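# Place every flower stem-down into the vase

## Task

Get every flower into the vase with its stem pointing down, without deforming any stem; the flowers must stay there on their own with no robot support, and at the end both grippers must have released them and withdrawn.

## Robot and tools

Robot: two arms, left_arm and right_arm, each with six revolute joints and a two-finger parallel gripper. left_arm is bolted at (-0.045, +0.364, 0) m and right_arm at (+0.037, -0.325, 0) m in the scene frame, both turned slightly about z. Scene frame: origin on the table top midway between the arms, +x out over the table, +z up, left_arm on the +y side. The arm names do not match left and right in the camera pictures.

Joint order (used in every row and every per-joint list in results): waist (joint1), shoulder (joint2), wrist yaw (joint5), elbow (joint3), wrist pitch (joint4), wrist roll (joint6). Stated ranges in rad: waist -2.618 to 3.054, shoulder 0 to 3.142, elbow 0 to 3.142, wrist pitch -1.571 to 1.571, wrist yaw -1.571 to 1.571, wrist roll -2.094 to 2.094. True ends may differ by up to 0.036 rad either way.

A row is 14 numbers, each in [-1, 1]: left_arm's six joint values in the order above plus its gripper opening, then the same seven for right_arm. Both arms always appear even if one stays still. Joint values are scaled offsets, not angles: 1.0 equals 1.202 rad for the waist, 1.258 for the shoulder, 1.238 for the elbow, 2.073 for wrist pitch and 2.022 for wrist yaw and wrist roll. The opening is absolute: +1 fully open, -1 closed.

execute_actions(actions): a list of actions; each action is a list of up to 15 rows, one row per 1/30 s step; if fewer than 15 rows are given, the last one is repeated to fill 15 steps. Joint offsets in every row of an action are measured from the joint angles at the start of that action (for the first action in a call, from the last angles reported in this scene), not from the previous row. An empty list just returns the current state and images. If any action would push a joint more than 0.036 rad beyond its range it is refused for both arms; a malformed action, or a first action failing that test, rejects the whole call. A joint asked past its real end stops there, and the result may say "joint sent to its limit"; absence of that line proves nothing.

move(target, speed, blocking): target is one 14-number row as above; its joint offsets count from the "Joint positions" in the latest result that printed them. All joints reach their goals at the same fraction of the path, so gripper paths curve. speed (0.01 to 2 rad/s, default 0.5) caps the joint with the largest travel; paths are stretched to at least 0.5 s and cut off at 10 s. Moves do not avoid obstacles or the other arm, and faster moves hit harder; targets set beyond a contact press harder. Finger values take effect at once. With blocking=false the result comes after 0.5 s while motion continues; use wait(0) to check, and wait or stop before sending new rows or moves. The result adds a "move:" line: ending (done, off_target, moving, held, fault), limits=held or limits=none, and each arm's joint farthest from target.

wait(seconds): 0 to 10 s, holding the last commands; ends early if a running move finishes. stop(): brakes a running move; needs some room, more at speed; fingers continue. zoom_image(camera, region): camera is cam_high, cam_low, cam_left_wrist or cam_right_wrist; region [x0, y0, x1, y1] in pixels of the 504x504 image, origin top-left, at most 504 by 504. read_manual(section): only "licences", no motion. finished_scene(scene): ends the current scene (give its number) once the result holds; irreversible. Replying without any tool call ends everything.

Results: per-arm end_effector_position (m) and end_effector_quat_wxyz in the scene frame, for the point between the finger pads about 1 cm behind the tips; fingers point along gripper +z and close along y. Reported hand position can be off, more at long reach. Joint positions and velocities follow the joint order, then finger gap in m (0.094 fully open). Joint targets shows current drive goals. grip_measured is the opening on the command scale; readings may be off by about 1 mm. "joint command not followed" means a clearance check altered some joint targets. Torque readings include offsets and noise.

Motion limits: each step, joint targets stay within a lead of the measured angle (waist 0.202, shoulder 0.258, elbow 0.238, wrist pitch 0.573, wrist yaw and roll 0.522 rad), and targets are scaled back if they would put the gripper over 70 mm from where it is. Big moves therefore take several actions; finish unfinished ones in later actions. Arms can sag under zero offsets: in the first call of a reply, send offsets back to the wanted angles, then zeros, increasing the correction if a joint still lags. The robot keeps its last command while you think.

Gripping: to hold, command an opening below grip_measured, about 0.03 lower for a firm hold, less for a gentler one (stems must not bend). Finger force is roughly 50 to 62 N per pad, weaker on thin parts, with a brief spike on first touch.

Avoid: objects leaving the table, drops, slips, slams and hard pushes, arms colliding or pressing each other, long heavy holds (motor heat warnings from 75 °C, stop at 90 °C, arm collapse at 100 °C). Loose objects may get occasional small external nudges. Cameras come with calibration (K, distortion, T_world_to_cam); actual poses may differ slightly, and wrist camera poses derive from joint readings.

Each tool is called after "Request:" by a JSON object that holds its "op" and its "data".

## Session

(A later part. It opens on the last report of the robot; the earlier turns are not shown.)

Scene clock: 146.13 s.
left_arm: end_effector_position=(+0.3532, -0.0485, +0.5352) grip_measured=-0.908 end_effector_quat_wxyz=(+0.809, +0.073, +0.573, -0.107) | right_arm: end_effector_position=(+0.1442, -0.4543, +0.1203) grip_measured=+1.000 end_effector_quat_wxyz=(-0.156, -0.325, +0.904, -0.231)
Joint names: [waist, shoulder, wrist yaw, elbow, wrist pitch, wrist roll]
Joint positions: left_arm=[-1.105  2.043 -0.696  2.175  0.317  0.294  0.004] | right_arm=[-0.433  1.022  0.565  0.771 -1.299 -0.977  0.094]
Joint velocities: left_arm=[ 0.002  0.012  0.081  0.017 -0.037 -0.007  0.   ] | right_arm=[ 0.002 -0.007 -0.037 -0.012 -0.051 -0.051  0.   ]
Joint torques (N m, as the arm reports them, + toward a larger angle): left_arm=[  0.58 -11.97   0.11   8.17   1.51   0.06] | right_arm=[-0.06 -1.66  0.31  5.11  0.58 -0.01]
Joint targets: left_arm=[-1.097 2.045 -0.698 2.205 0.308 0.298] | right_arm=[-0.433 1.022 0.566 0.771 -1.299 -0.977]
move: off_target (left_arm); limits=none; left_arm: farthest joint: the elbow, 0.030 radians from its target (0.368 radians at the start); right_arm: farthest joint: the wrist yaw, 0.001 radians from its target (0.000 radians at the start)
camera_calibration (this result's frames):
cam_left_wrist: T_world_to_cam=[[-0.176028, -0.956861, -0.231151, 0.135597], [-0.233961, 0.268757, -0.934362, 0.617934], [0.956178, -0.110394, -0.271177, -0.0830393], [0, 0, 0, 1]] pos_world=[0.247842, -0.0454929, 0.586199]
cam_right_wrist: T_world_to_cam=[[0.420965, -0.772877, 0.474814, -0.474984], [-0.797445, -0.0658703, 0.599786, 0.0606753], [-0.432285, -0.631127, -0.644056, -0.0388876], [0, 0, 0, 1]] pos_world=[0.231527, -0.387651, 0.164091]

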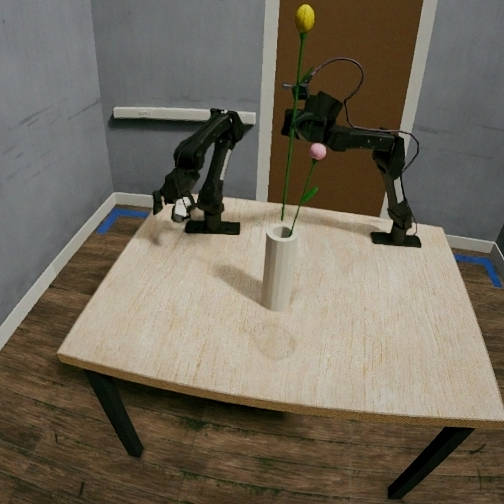

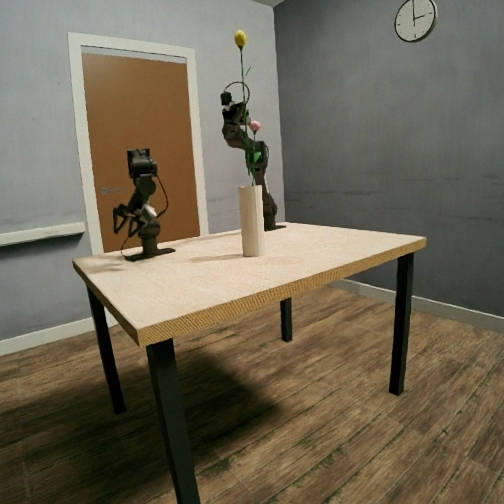

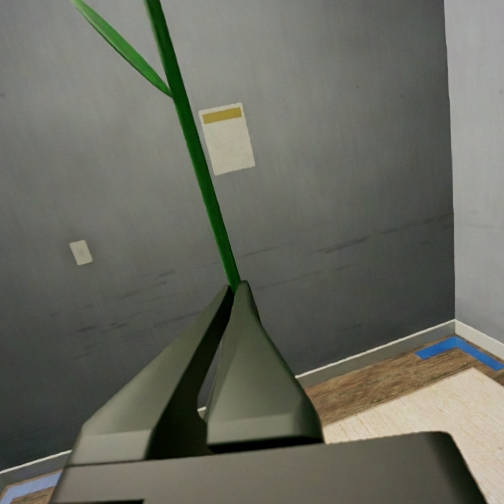

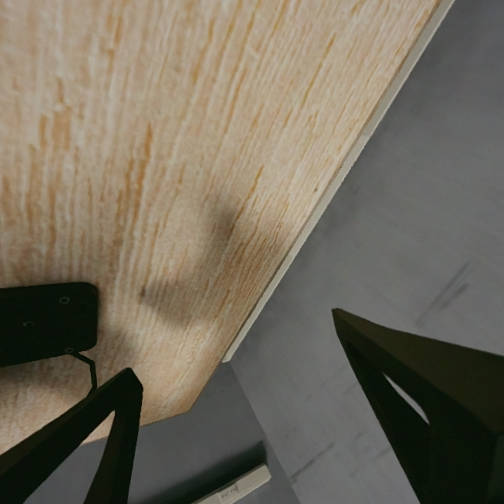

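Request:
{"op": "move", "data": {"target": [0.0,-0.0747,-0.001,-0.4103,0.2224,0.002,-0.94,0,0,0,0,0,0,1], "speed": 0.25}}

Request:
{"op": "zoom_image", "data": {"camera": "cam_high", "region": [230, 80, 430, 280]}}

Request:
{"op": "zoom_image", "data": {"camera": "cam_low", "region": [190, 70, 330, 210]}}

Scene clock: 160.53 s.
left_arm: end_effector_position=(+0.3542, -0.0501, +0.4327) grip_measured=-0.908 end_effector_quat_wxyz=(+0.809, +0.073, +0.574, -0.107) | right_arm: end_effector_position=(+0.1442, -0.4543, +0.1202) grip_measured=+1.000 end_effector_quat_wxyz=(-0.156, -0.325, +0.904, -0.231)
Joint names: [waist, shoulder, wrist yaw, elbow, wrist pitch, wrist roll]
Joint positions: left_arm=[-1.105  1.981 -0.696  1.671  0.756  0.294  0.004] | right_arm=[-0.433  1.022  0.565  0.771 -1.299 -0.977  0.094]
Joint velocities: left_arm=[-0.007 -0.007  0.007 -0.002 -0.007 -0.037 -0.001] | right_arm=[ 0.002  0.022  0.022 -0.002  0.081 -0.007  0.   ]
Joint torques (N m, as the arm reports them, + toward a larger angle): left_arm=[  0.01 -14.84   0.1    6.14   1.81   0.07] | right_arm=[-0.06 -1.65  0.28  5.16  0.58  0.03]
Joint targets: left_arm=[-1.105 1.949 -0.698 1.667 0.778 0.298] | right_arm=[-0.433 1.022 0.565 0.771 -1.299 -0.977]
move: off_target (left_arm); limits=none; left_arm: farthest joint: the shoulder, 0.032 radians from its target (0.094 radians at the start); right_arm: farthest joint: the waist, 0.000 radians from its target (0.000 radians at the start)
camera_calibration (this result's frames):
cam_left_wrist: T_world_to_cam=[[-0.176313, -0.956413, -0.232784, 0.111353], [-0.235107, 0.270562, -0.933553, 0.522946], [0.955844, -0.109868, -0.272562, -0.111266], [0, 0, 0, 1]] pos_world=[0.248934, -0.047214, 0.483792]
cam_right_wrist: T_world_to_cam=[[0.420921, -0.773048, 0.474576, -0.474974], [-0.797508, -0.066096, 0.599677, 0.0606335], [-0.432212, -0.630894, -0.644333, -0.0387406], [0, 0, 0, 1]] pos_world=[0.231538, -0.387611, 0.164089]

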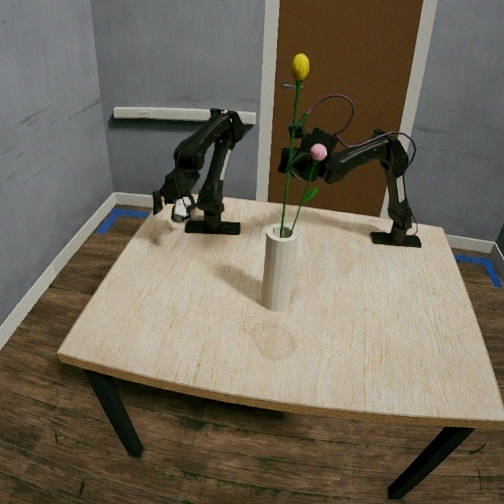

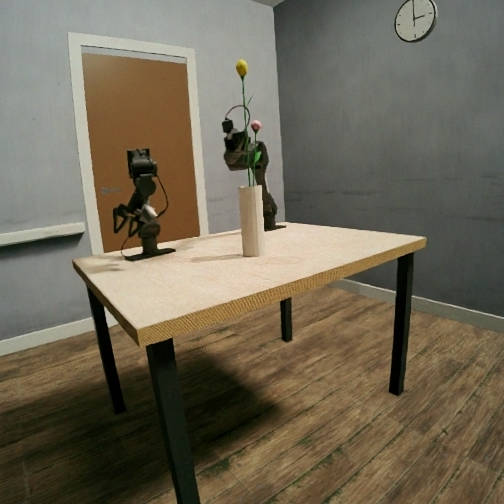

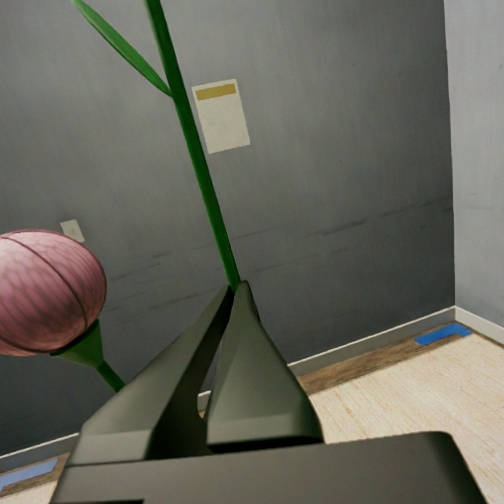

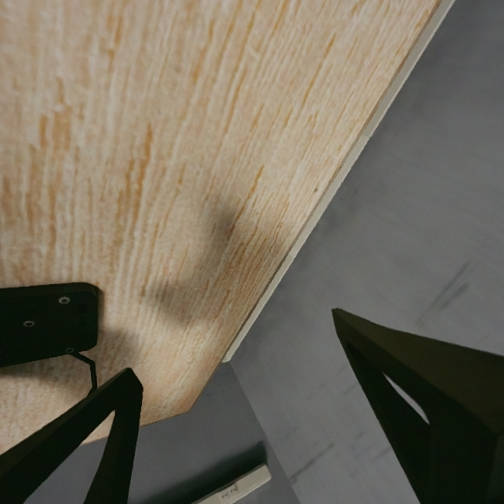

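Region (230, 80, 430, 280) of cam_high's 504x504 image, scaled by 2.520, with more detail than that image has.

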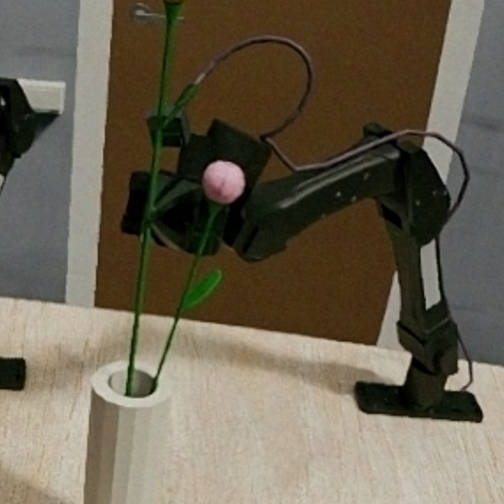

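Region (190, 70, 330, 210) of cam_low's 504x504 image, scaled by 3.600, with more detail than that image has.

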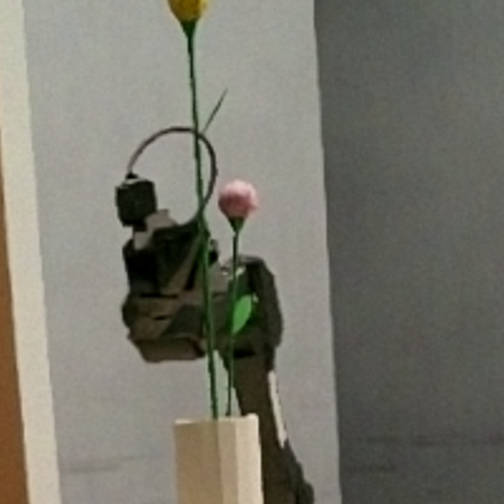

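Request:
{"op": "move", "data": {"target": [0.0216,0.085,-0.001,-0.1672,0.1611,0.002,-0.94,0,0,0,0,0,0,1], "speed": 0.22}}

Request:
{"op": "zoom_image", "data": {"camera": "cam_high", "region": [230, 80, 430, 280]}}

Request:
{"op": "zoom_image", "data": {"camera": "cam_low", "region": [190, 70, 330, 210]}}

Scene clock: 172.43 s.
left_arm: end_effector_position=(+0.3649, -0.0511, +0.3433) grip_measured=-0.908 end_effector_quat_wxyz=(+0.810, +0.069, +0.574, -0.101) | right_arm: end_effector_position=(+0.1442, -0.4542, +0.1202) grip_measured=+1.000 end_effector_quat_wxyz=(-0.156, -0.325, +0.904, -0.231)
Joint names: [waist, shoulder, wrist yaw, elbow, wrist pitch, wrist roll]
Joint positions: left_arm=[-1.09   2.09  -0.696  1.469  1.068  0.294  0.004] | right_arm=[-0.433  1.022  0.564  0.771 -1.299 -0.977  0.094]
Joint velocities: left_arm=[ 0.002  0.007  0.007 -0.002 -0.022  0.051 -0.001] | right_arm=[ 0.012 -0.007  0.007 -0.002 -0.051  0.022  0.   ]
Joint torques (N m, as the arm reports them, + toward a larger angle): left_arm=[  0.78 -12.82   0.1    5.8    1.86   0.06] | right_arm=[ 0.03 -1.73  0.31  5.1   0.55  0.02]
Joint targets: left_arm=[-1.080 2.088 -0.698 1.464 1.090 0.298] | right_arm=[-0.433 1.022 0.565 0.771 -1.299 -0.977]
move: off_target (left_arm); limits=none; left_arm: farthest joint: the wrist pitch, 0.022 radians from its target (0.334 radians at the start); right_arm: farthest joint: the wrist yaw, 0.001 radians from its target (0.000 radians at the start)
camera_calibration (this result's frames):
cam_left_wrist: T_world_to_cam=[[-0.162065, -0.95893, -0.232784, 0.0861893], [-0.239106, 0.267034, -0.933553, 0.443575], [0.957373, -0.0956362, -0.272562, -0.145761], [0, 0, 0, 1]] pos_world=[0.259577, -0.0497402, 0.394436]
cam_right_wrist: T_world_to_cam=[[0.420877, -0.773219, 0.474337, -0.474964], [-0.79757, -0.0663217, 0.599569, 0.0605918], [-0.432139, -0.630661, -0.64461, -0.0385936], [0, 0, 0, 1]] pos_world=[0.231549, -0.387572, 0.164086]

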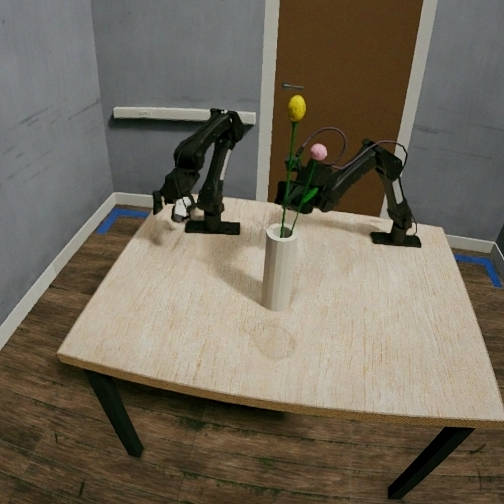

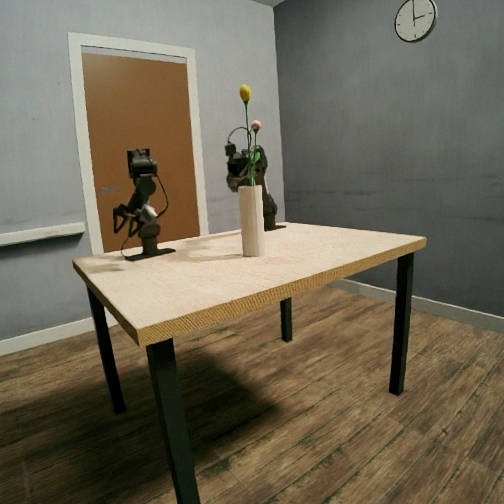

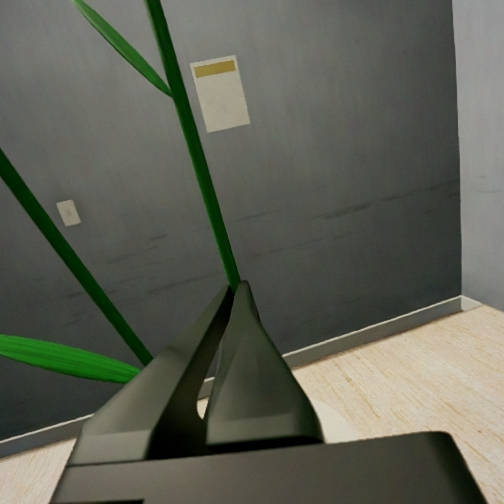

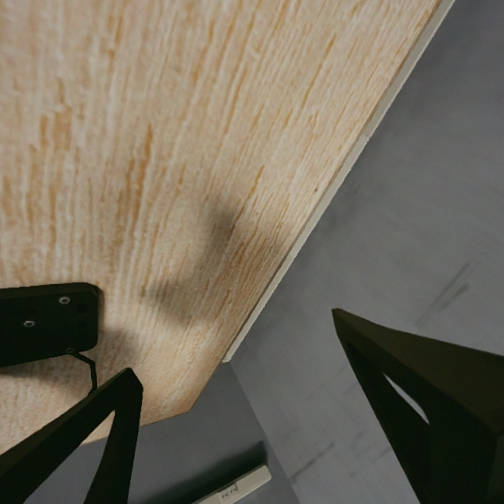

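Region (230, 80, 430, 280) of cam_high's 504x504 image, scaled by 2.520, with more detail than that image has.

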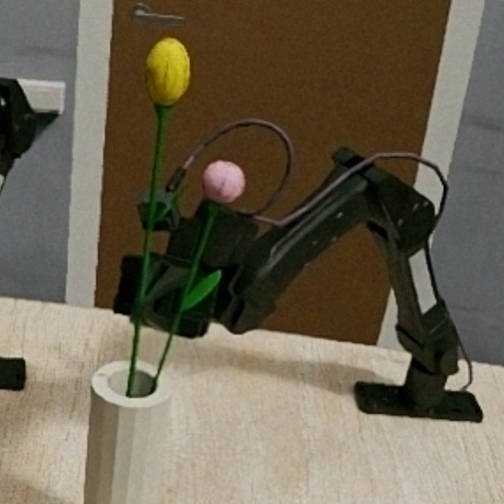

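Region (190, 70, 330, 210) of cam_low's 504x504 image, scaled by 3.600, with more detail than that image has.

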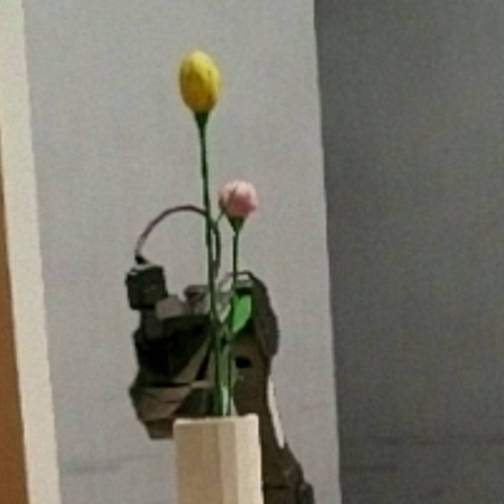

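Request:
{"op": "move", "data": {"target": [0.0,0.0,-0.001,0.0,0.01,0.002,-0.68,0,0,0,0,0,0,1], "speed": 0.2}}

Request:
{"op": "zoom_image", "data": {"camera": "cam_high", "region": [230, 80, 430, 280]}}

Scene clock: 176.70 s.
left_arm: end_effector_position=(+0.3648, -0.0508, +0.3438) grip_measured=-0.682 end_effector_quat_wxyz=(+0.810, +0.068, +0.574, -0.101) | right_arm: end_effector_position=(+0.1442, -0.4542, +0.1202) grip_measured=+1.000 end_effector_quat_wxyz=(-0.156, -0.325, +0.904, -0.231)
Joint names: [waist, shoulder, wrist yaw, elbow, wrist pitch, wrist roll]
Joint positions: left_arm=[-1.09   2.09  -0.697  1.469  1.07   0.294  0.015] | right_arm=[-0.433  1.022  0.564  0.771 -1.299 -0.977  0.094]
Joint velocities: left_arm=[ 0.007  0.017 -0.007 -0.002 -0.022  0.022 -0.   ] | right_arm=[ 0.012 -0.017 -0.022 -0.007  0.007  0.007  0.   ]
Joint torques (N m, as the arm reports them, + toward a larger angle): left_arm=[ -0.02 -12.58   0.12   6.14   1.77   0.06] | right_arm=[ 0.04 -1.69  0.32  5.06  0.58  0.03]
Joint targets: left_arm=[-1.090 2.090 -0.698 1.469 1.088 0.298] | right_arm=[-0.433 1.022 0.564 0.771 -1.299 -0.977]
move: done; limits=none; left_arm: farthest joint: the wrist pitch, 0.018 radians from its target (0.021 radians at the start); right_arm: farthest joint: the waist, 0.000 radians from its target (0.000 radians at the start)
camera_calibration (this result's frames):
cam_left_wrist: T_world_to_cam=[[-0.16113, -0.9596, -0.23066, 0.0854868], [-0.238179, 0.264615, -0.934478, 0.443756], [0.957762, -0.0956339, -0.271194, -0.146133], [0, 0, 0, 1]] pos_world=[0.259429, -0.0493667, 0.394769]
cam_right_wrist: T_world_to_cam=[[0.420832, -0.77339, 0.474098, -0.474953], [-0.797633, -0.0665474, 0.59946, 0.0605501], [-0.432066, -0.630428, -0.644887, -0.0384466], [0, 0, 0, 1]] pos_world=[0.231561, -0.387532, 0.164083]

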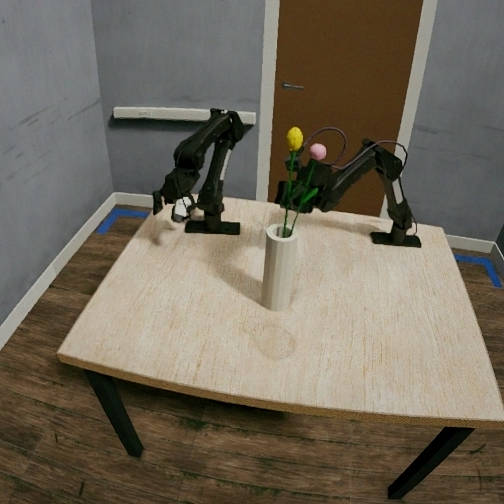

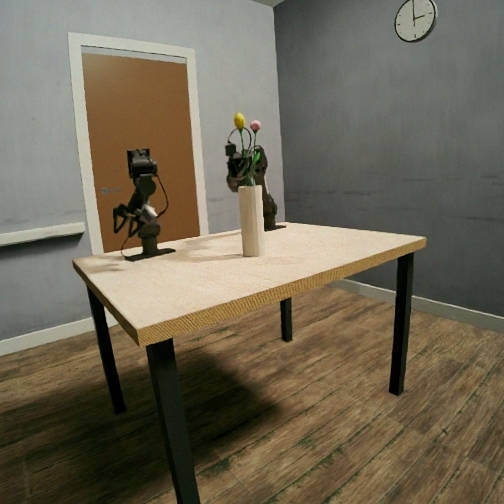

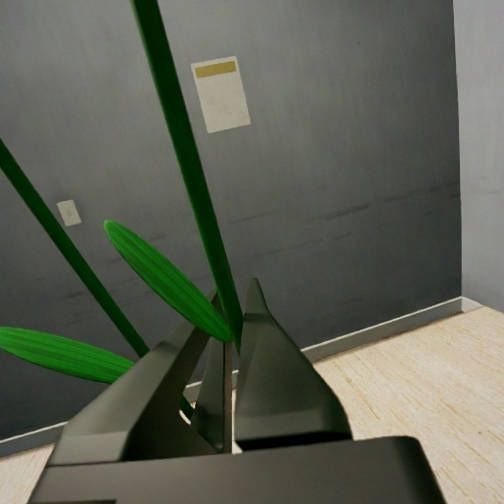

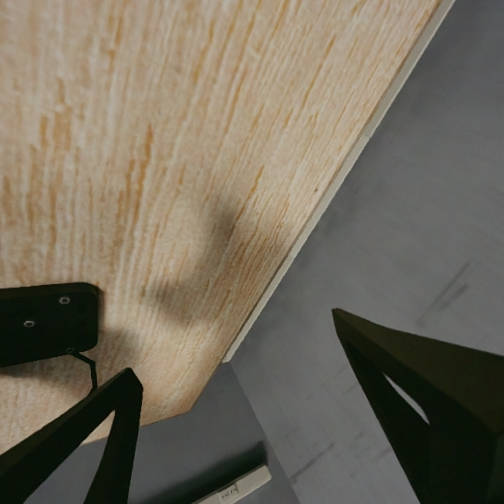

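Region (230, 80, 430, 280) of cam_high's 504x504 image, scaled by 2.520, with more detail than that image has.

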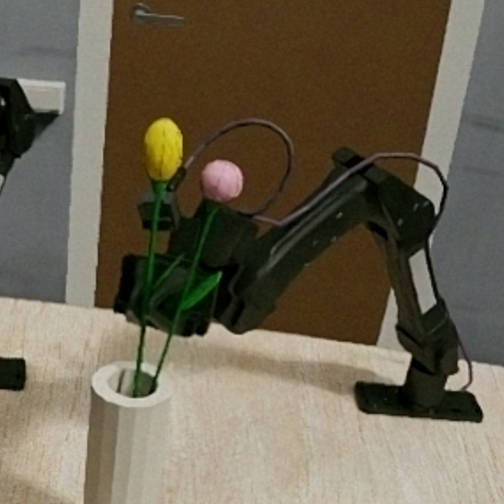

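Request:
{"op": "execute_actions", "data": {"actions": []}}

Scene clock: 188.23 s.
left_arm: end_effector_position=(+0.3648, -0.0507, +0.3438) grip_measured=-0.682 end_effector_quat_wxyz=(+0.810, +0.068, +0.573, -0.101) | right_arm: end_effector_position=(+0.1442, -0.4542, +0.1202) grip_measured=+1.000 end_effector_quat_wxyz=(-0.156, -0.325, +0.904, -0.231)
Joint names: [waist, shoulder, wrist yaw, elbow, wrist pitch, wrist roll]
Joint positions: left_arm=[-1.09   2.09  -0.697  1.469  1.071  0.294  0.015] | right_arm=[-0.433  1.022  0.564  0.771 -1.299 -0.977  0.094]
Joint velocities: left_arm=[-0.002 -0.007  0.051  0.022  0.022  0.022  0.001] | right_arm=[-0.007 -0.027  0.022 -0.017  0.007 -0.022  0.   ]
Joint torques (N m, as the arm reports them, + toward a larger angle): left_arm=[ -0.02 -12.63   0.1    6.21   1.8    0.06] | right_arm=[ 0.01 -1.67  0.32  5.14  0.58  0.01]
Joint targets: left_arm=[-1.090 2.090 -0.698 1.469 1.088 0.298] | right_arm=[-0.433 1.022 0.564 0.771 -1.299 -0.977]
camera_calibration (this result's frames):
cam_left_wrist: T_world_to_cam=[[-0.161082, -0.959674, -0.230388, 0.0854126], [-0.237983, 0.264317, -0.934612, 0.44377], [0.957819, -0.0957204, -0.270963, -0.146198], [0, 0, 0, 1]] pos_world=[0.259399, -0.0493218, 0.394817]
cam_right_wrist: T_world_to_cam=[[0.420832, -0.77339, 0.474098, -0.474953], [-0.797633, -0.0665474, 0.59946, 0.0605501], [-0.432066, -0.630428, -0.644887, -0.0384466], [0, 0, 0, 1]] pos_world=[0.231561, -0.387532, 0.164083]

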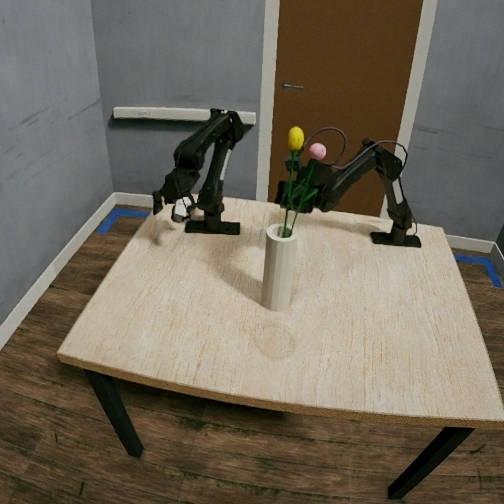

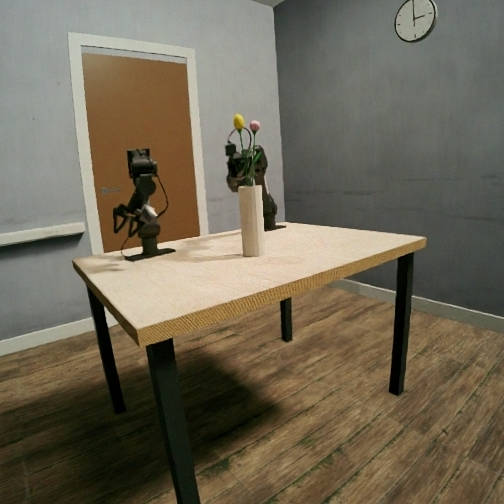

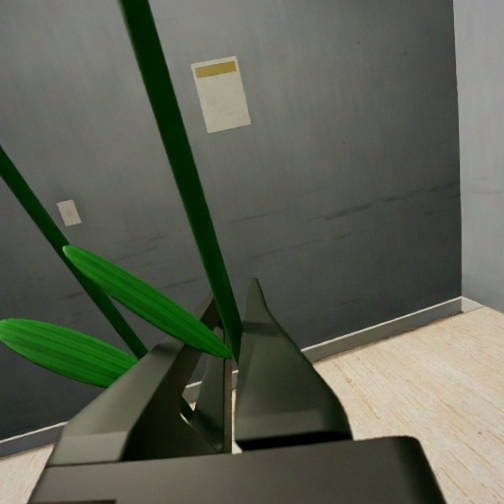

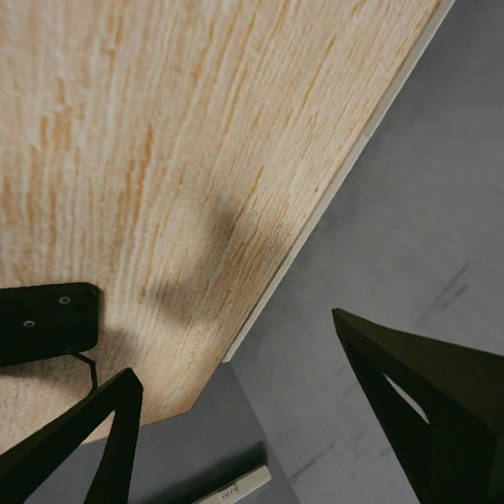

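Request:
{"op": "move", "data": {"target": [-0.1015,-0.197,0,-0.288,0.068,0,-0.6,0,0,0,0,0,0,1], "speed": 0.25}}

Scene clock: 200.33 s.
left_arm: end_effector_position=(+0.2851, -0.0344, +0.3384) grip_measured=-0.602 end_effector_quat_wxyz=(+0.803, +0.101, +0.569, -0.146) | right_arm: end_effector_position=(+0.1443, -0.4541, +0.1201) grip_measured=+1.000 end_effector_quat_wxyz=(-0.156, -0.325, +0.904, -0.230)
Joint names: [waist, shoulder, wrist yaw, elbow, wrist pitch, wrist roll]
Joint positions: left_arm=[-1.203  1.868 -0.697  1.122  1.194  0.294  0.019] | right_arm=[-0.433  1.022  0.564  0.771 -1.299 -0.977  0.094]
Joint velocities: left_arm=[-0.002 -0.017 -0.037 -0.017 -0.007  0.007 -0.001] | right_arm=[-0.002 -0.012  0.007 -0.002  0.125 -0.022  0.   ]
Joint torques (N m, as the arm reports them, + toward a larger angle): left_arm=[ -0.72 -12.57   0.13   5.16   1.78   0.02] | right_arm=[ 0.01 -1.73  0.36  5.06  0.58  0.  ]
Joint targets: left_arm=[-1.212 1.842 -0.697 1.112 1.212 0.294] | right_arm=[-0.433 1.022 0.564 0.771 -1.299 -0.977]
move: off_target (left_arm); limits=none; left_arm: farthest joint: the shoulder, 0.026 radians from its target (0.248 radians at the start); right_arm: farthest joint: the waist, 0.000 radians from its target (0.000 radians at the start)
camera_calibration (this result's frames):
cam_left_wrist: T_world_to_cam=[[-0.268348, -0.935098, -0.231477, 0.118864], [-0.207328, 0.290722, -0.934075, 0.407409], [0.940747, -0.202665, -0.271886, -0.0683352], [0, 0, 0, 1]] pos_world=[0.18065, -0.0211425, 0.389485]
cam_right_wrist: T_world_to_cam=[[0.420788, -0.77356, 0.473859, -0.474943], [-0.797696, -0.0667731, 0.599352, 0.0605084], [-0.431993, -0.630195, -0.645163, -0.0382995], [0, 0, 0, 1]] pos_world=[0.231572, -0.387493, 0.164081]

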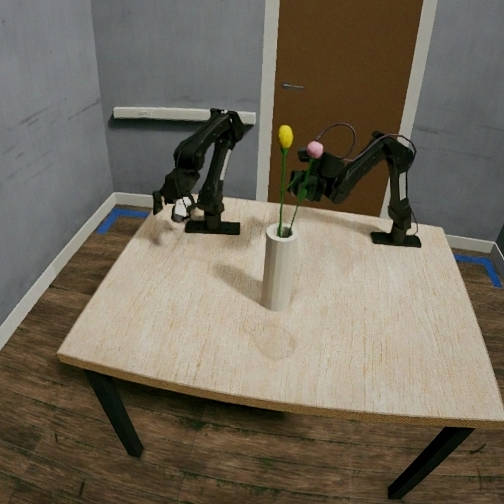

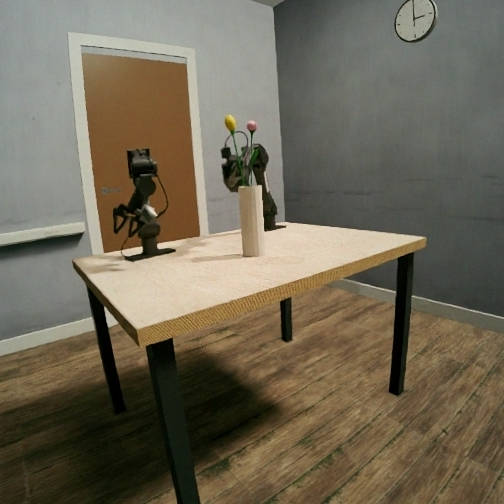

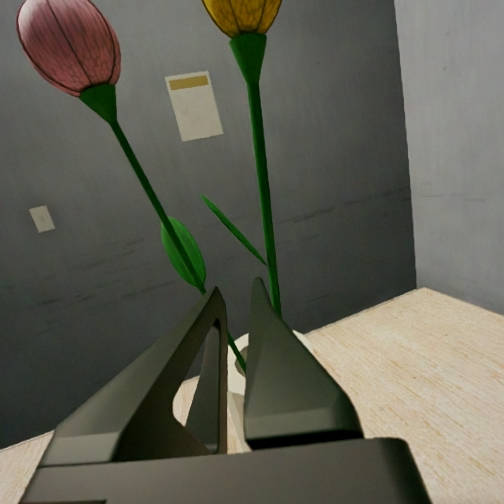

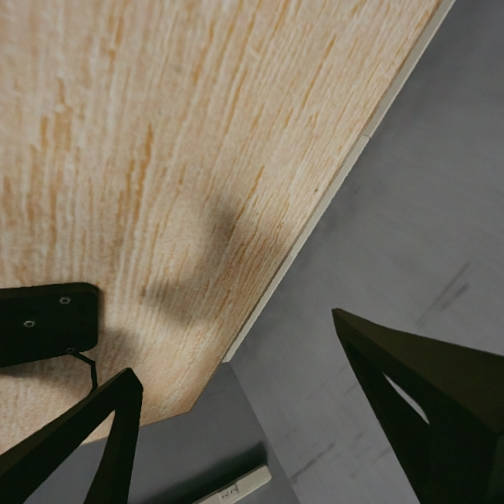

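Request:
{"op": "move", "data": {"target": [0.25,-0.39,0,-0.34,-0.02,0,-0.6,0,0,0,0,0,0,1], "speed": 0.5}}

Scene clock: 207.80 s.
left_arm: end_effector_position=(+0.3042, +0.1645, +0.3654) grip_measured=-0.602 end_effector_quat_wxyz=(+0.822, +0.007, +0.568, -0.034) | right_arm: end_effector_position=(+0.1443, -0.4541, +0.1201) grip_measured=+1.000 end_effector_quat_wxyz=(-0.156, -0.325, +0.904, -0.230)
Joint names: [waist, shoulder, wrist yaw, elbow, wrist pitch, wrist roll]
Joint positions: left_arm=[-0.91   1.396 -0.698  0.711  1.165  0.294  0.019] | right_arm=[-0.433  1.022  0.563  0.771 -1.299 -0.977  0.094]
Joint velocities: left_arm=[-0.012 -0.012  0.051  0.002 -0.066 -0.022  0.001] | right_arm=[-0.007  0.002 -0.022  0.007 -0.051  0.022  0.   ]
Joint torques (N m, as the arm reports them, + toward a larger angle): left_arm=[ 0.52 -7.45  0.14  5.31  1.41  0.02] | right_arm=[-0.01 -1.74  0.32  5.12  0.58  0.02]
Joint targets: left_arm=[-0.903 1.377 -0.697 0.701 1.153 0.294] | right_arm=[-0.433 1.022 0.564 0.771 -1.299 -0.977]
move: done; limits=none; left_arm: farthest joint: the shoulder, 0.019 radians from its target (0.490 radians at the start); right_arm: farthest joint: the wrist yaw, 0.001 radians from its target (0.000 radians at the start)
camera_calibration (this result's frames):
cam_left_wrist: T_world_to_cam=[[0.0189147, -0.977917, -0.208137, 0.227306], [-0.262265, 0.196032, -0.944875, 0.41502], [0.96481, 0.0724592, -0.252766, -0.0981302], [0, 0, 0, 1]] pos_world=[0.199223, 0.148039, 0.414649]
cam_right_wrist: T_world_to_cam=[[0.420744, -0.773731, 0.47362, -0.474932], [-0.797759, -0.0669987, 0.599243, 0.0604668], [-0.431921, -0.629962, -0.64544, -0.0381525], [0, 0, 0, 1]] pos_world=[0.231584, -0.387453, 0.164078]

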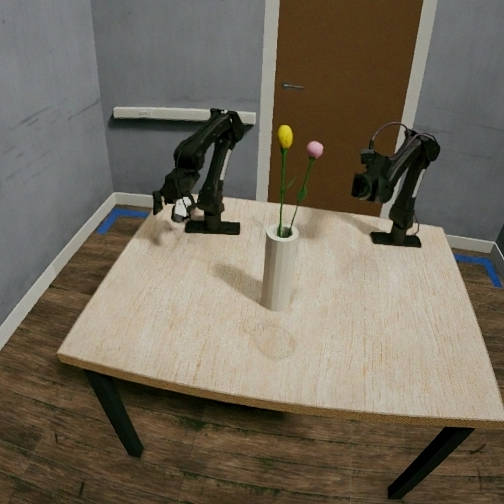

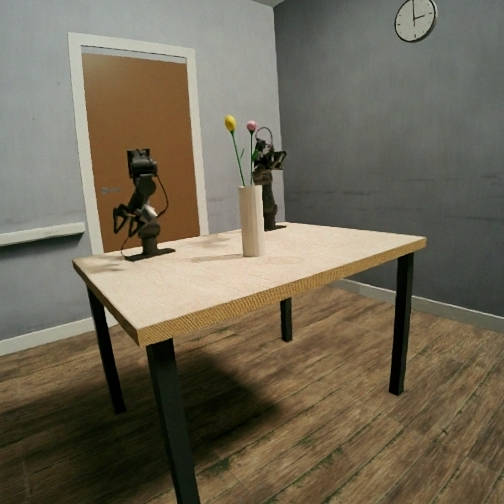

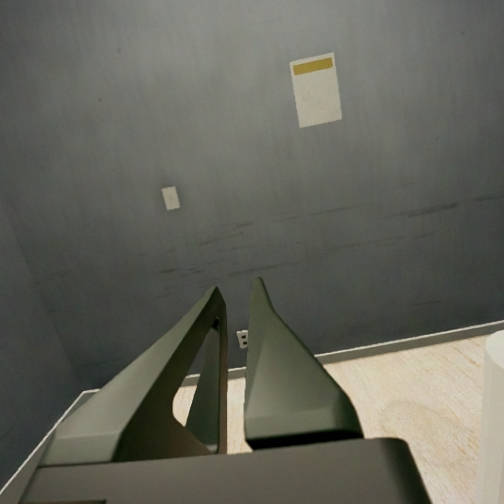

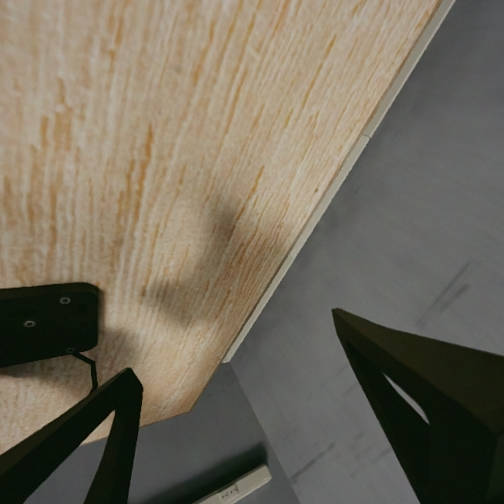

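Request:
{"op": "finished_scene", "data": {"scene": 2}}

The scene is finished: the task was done.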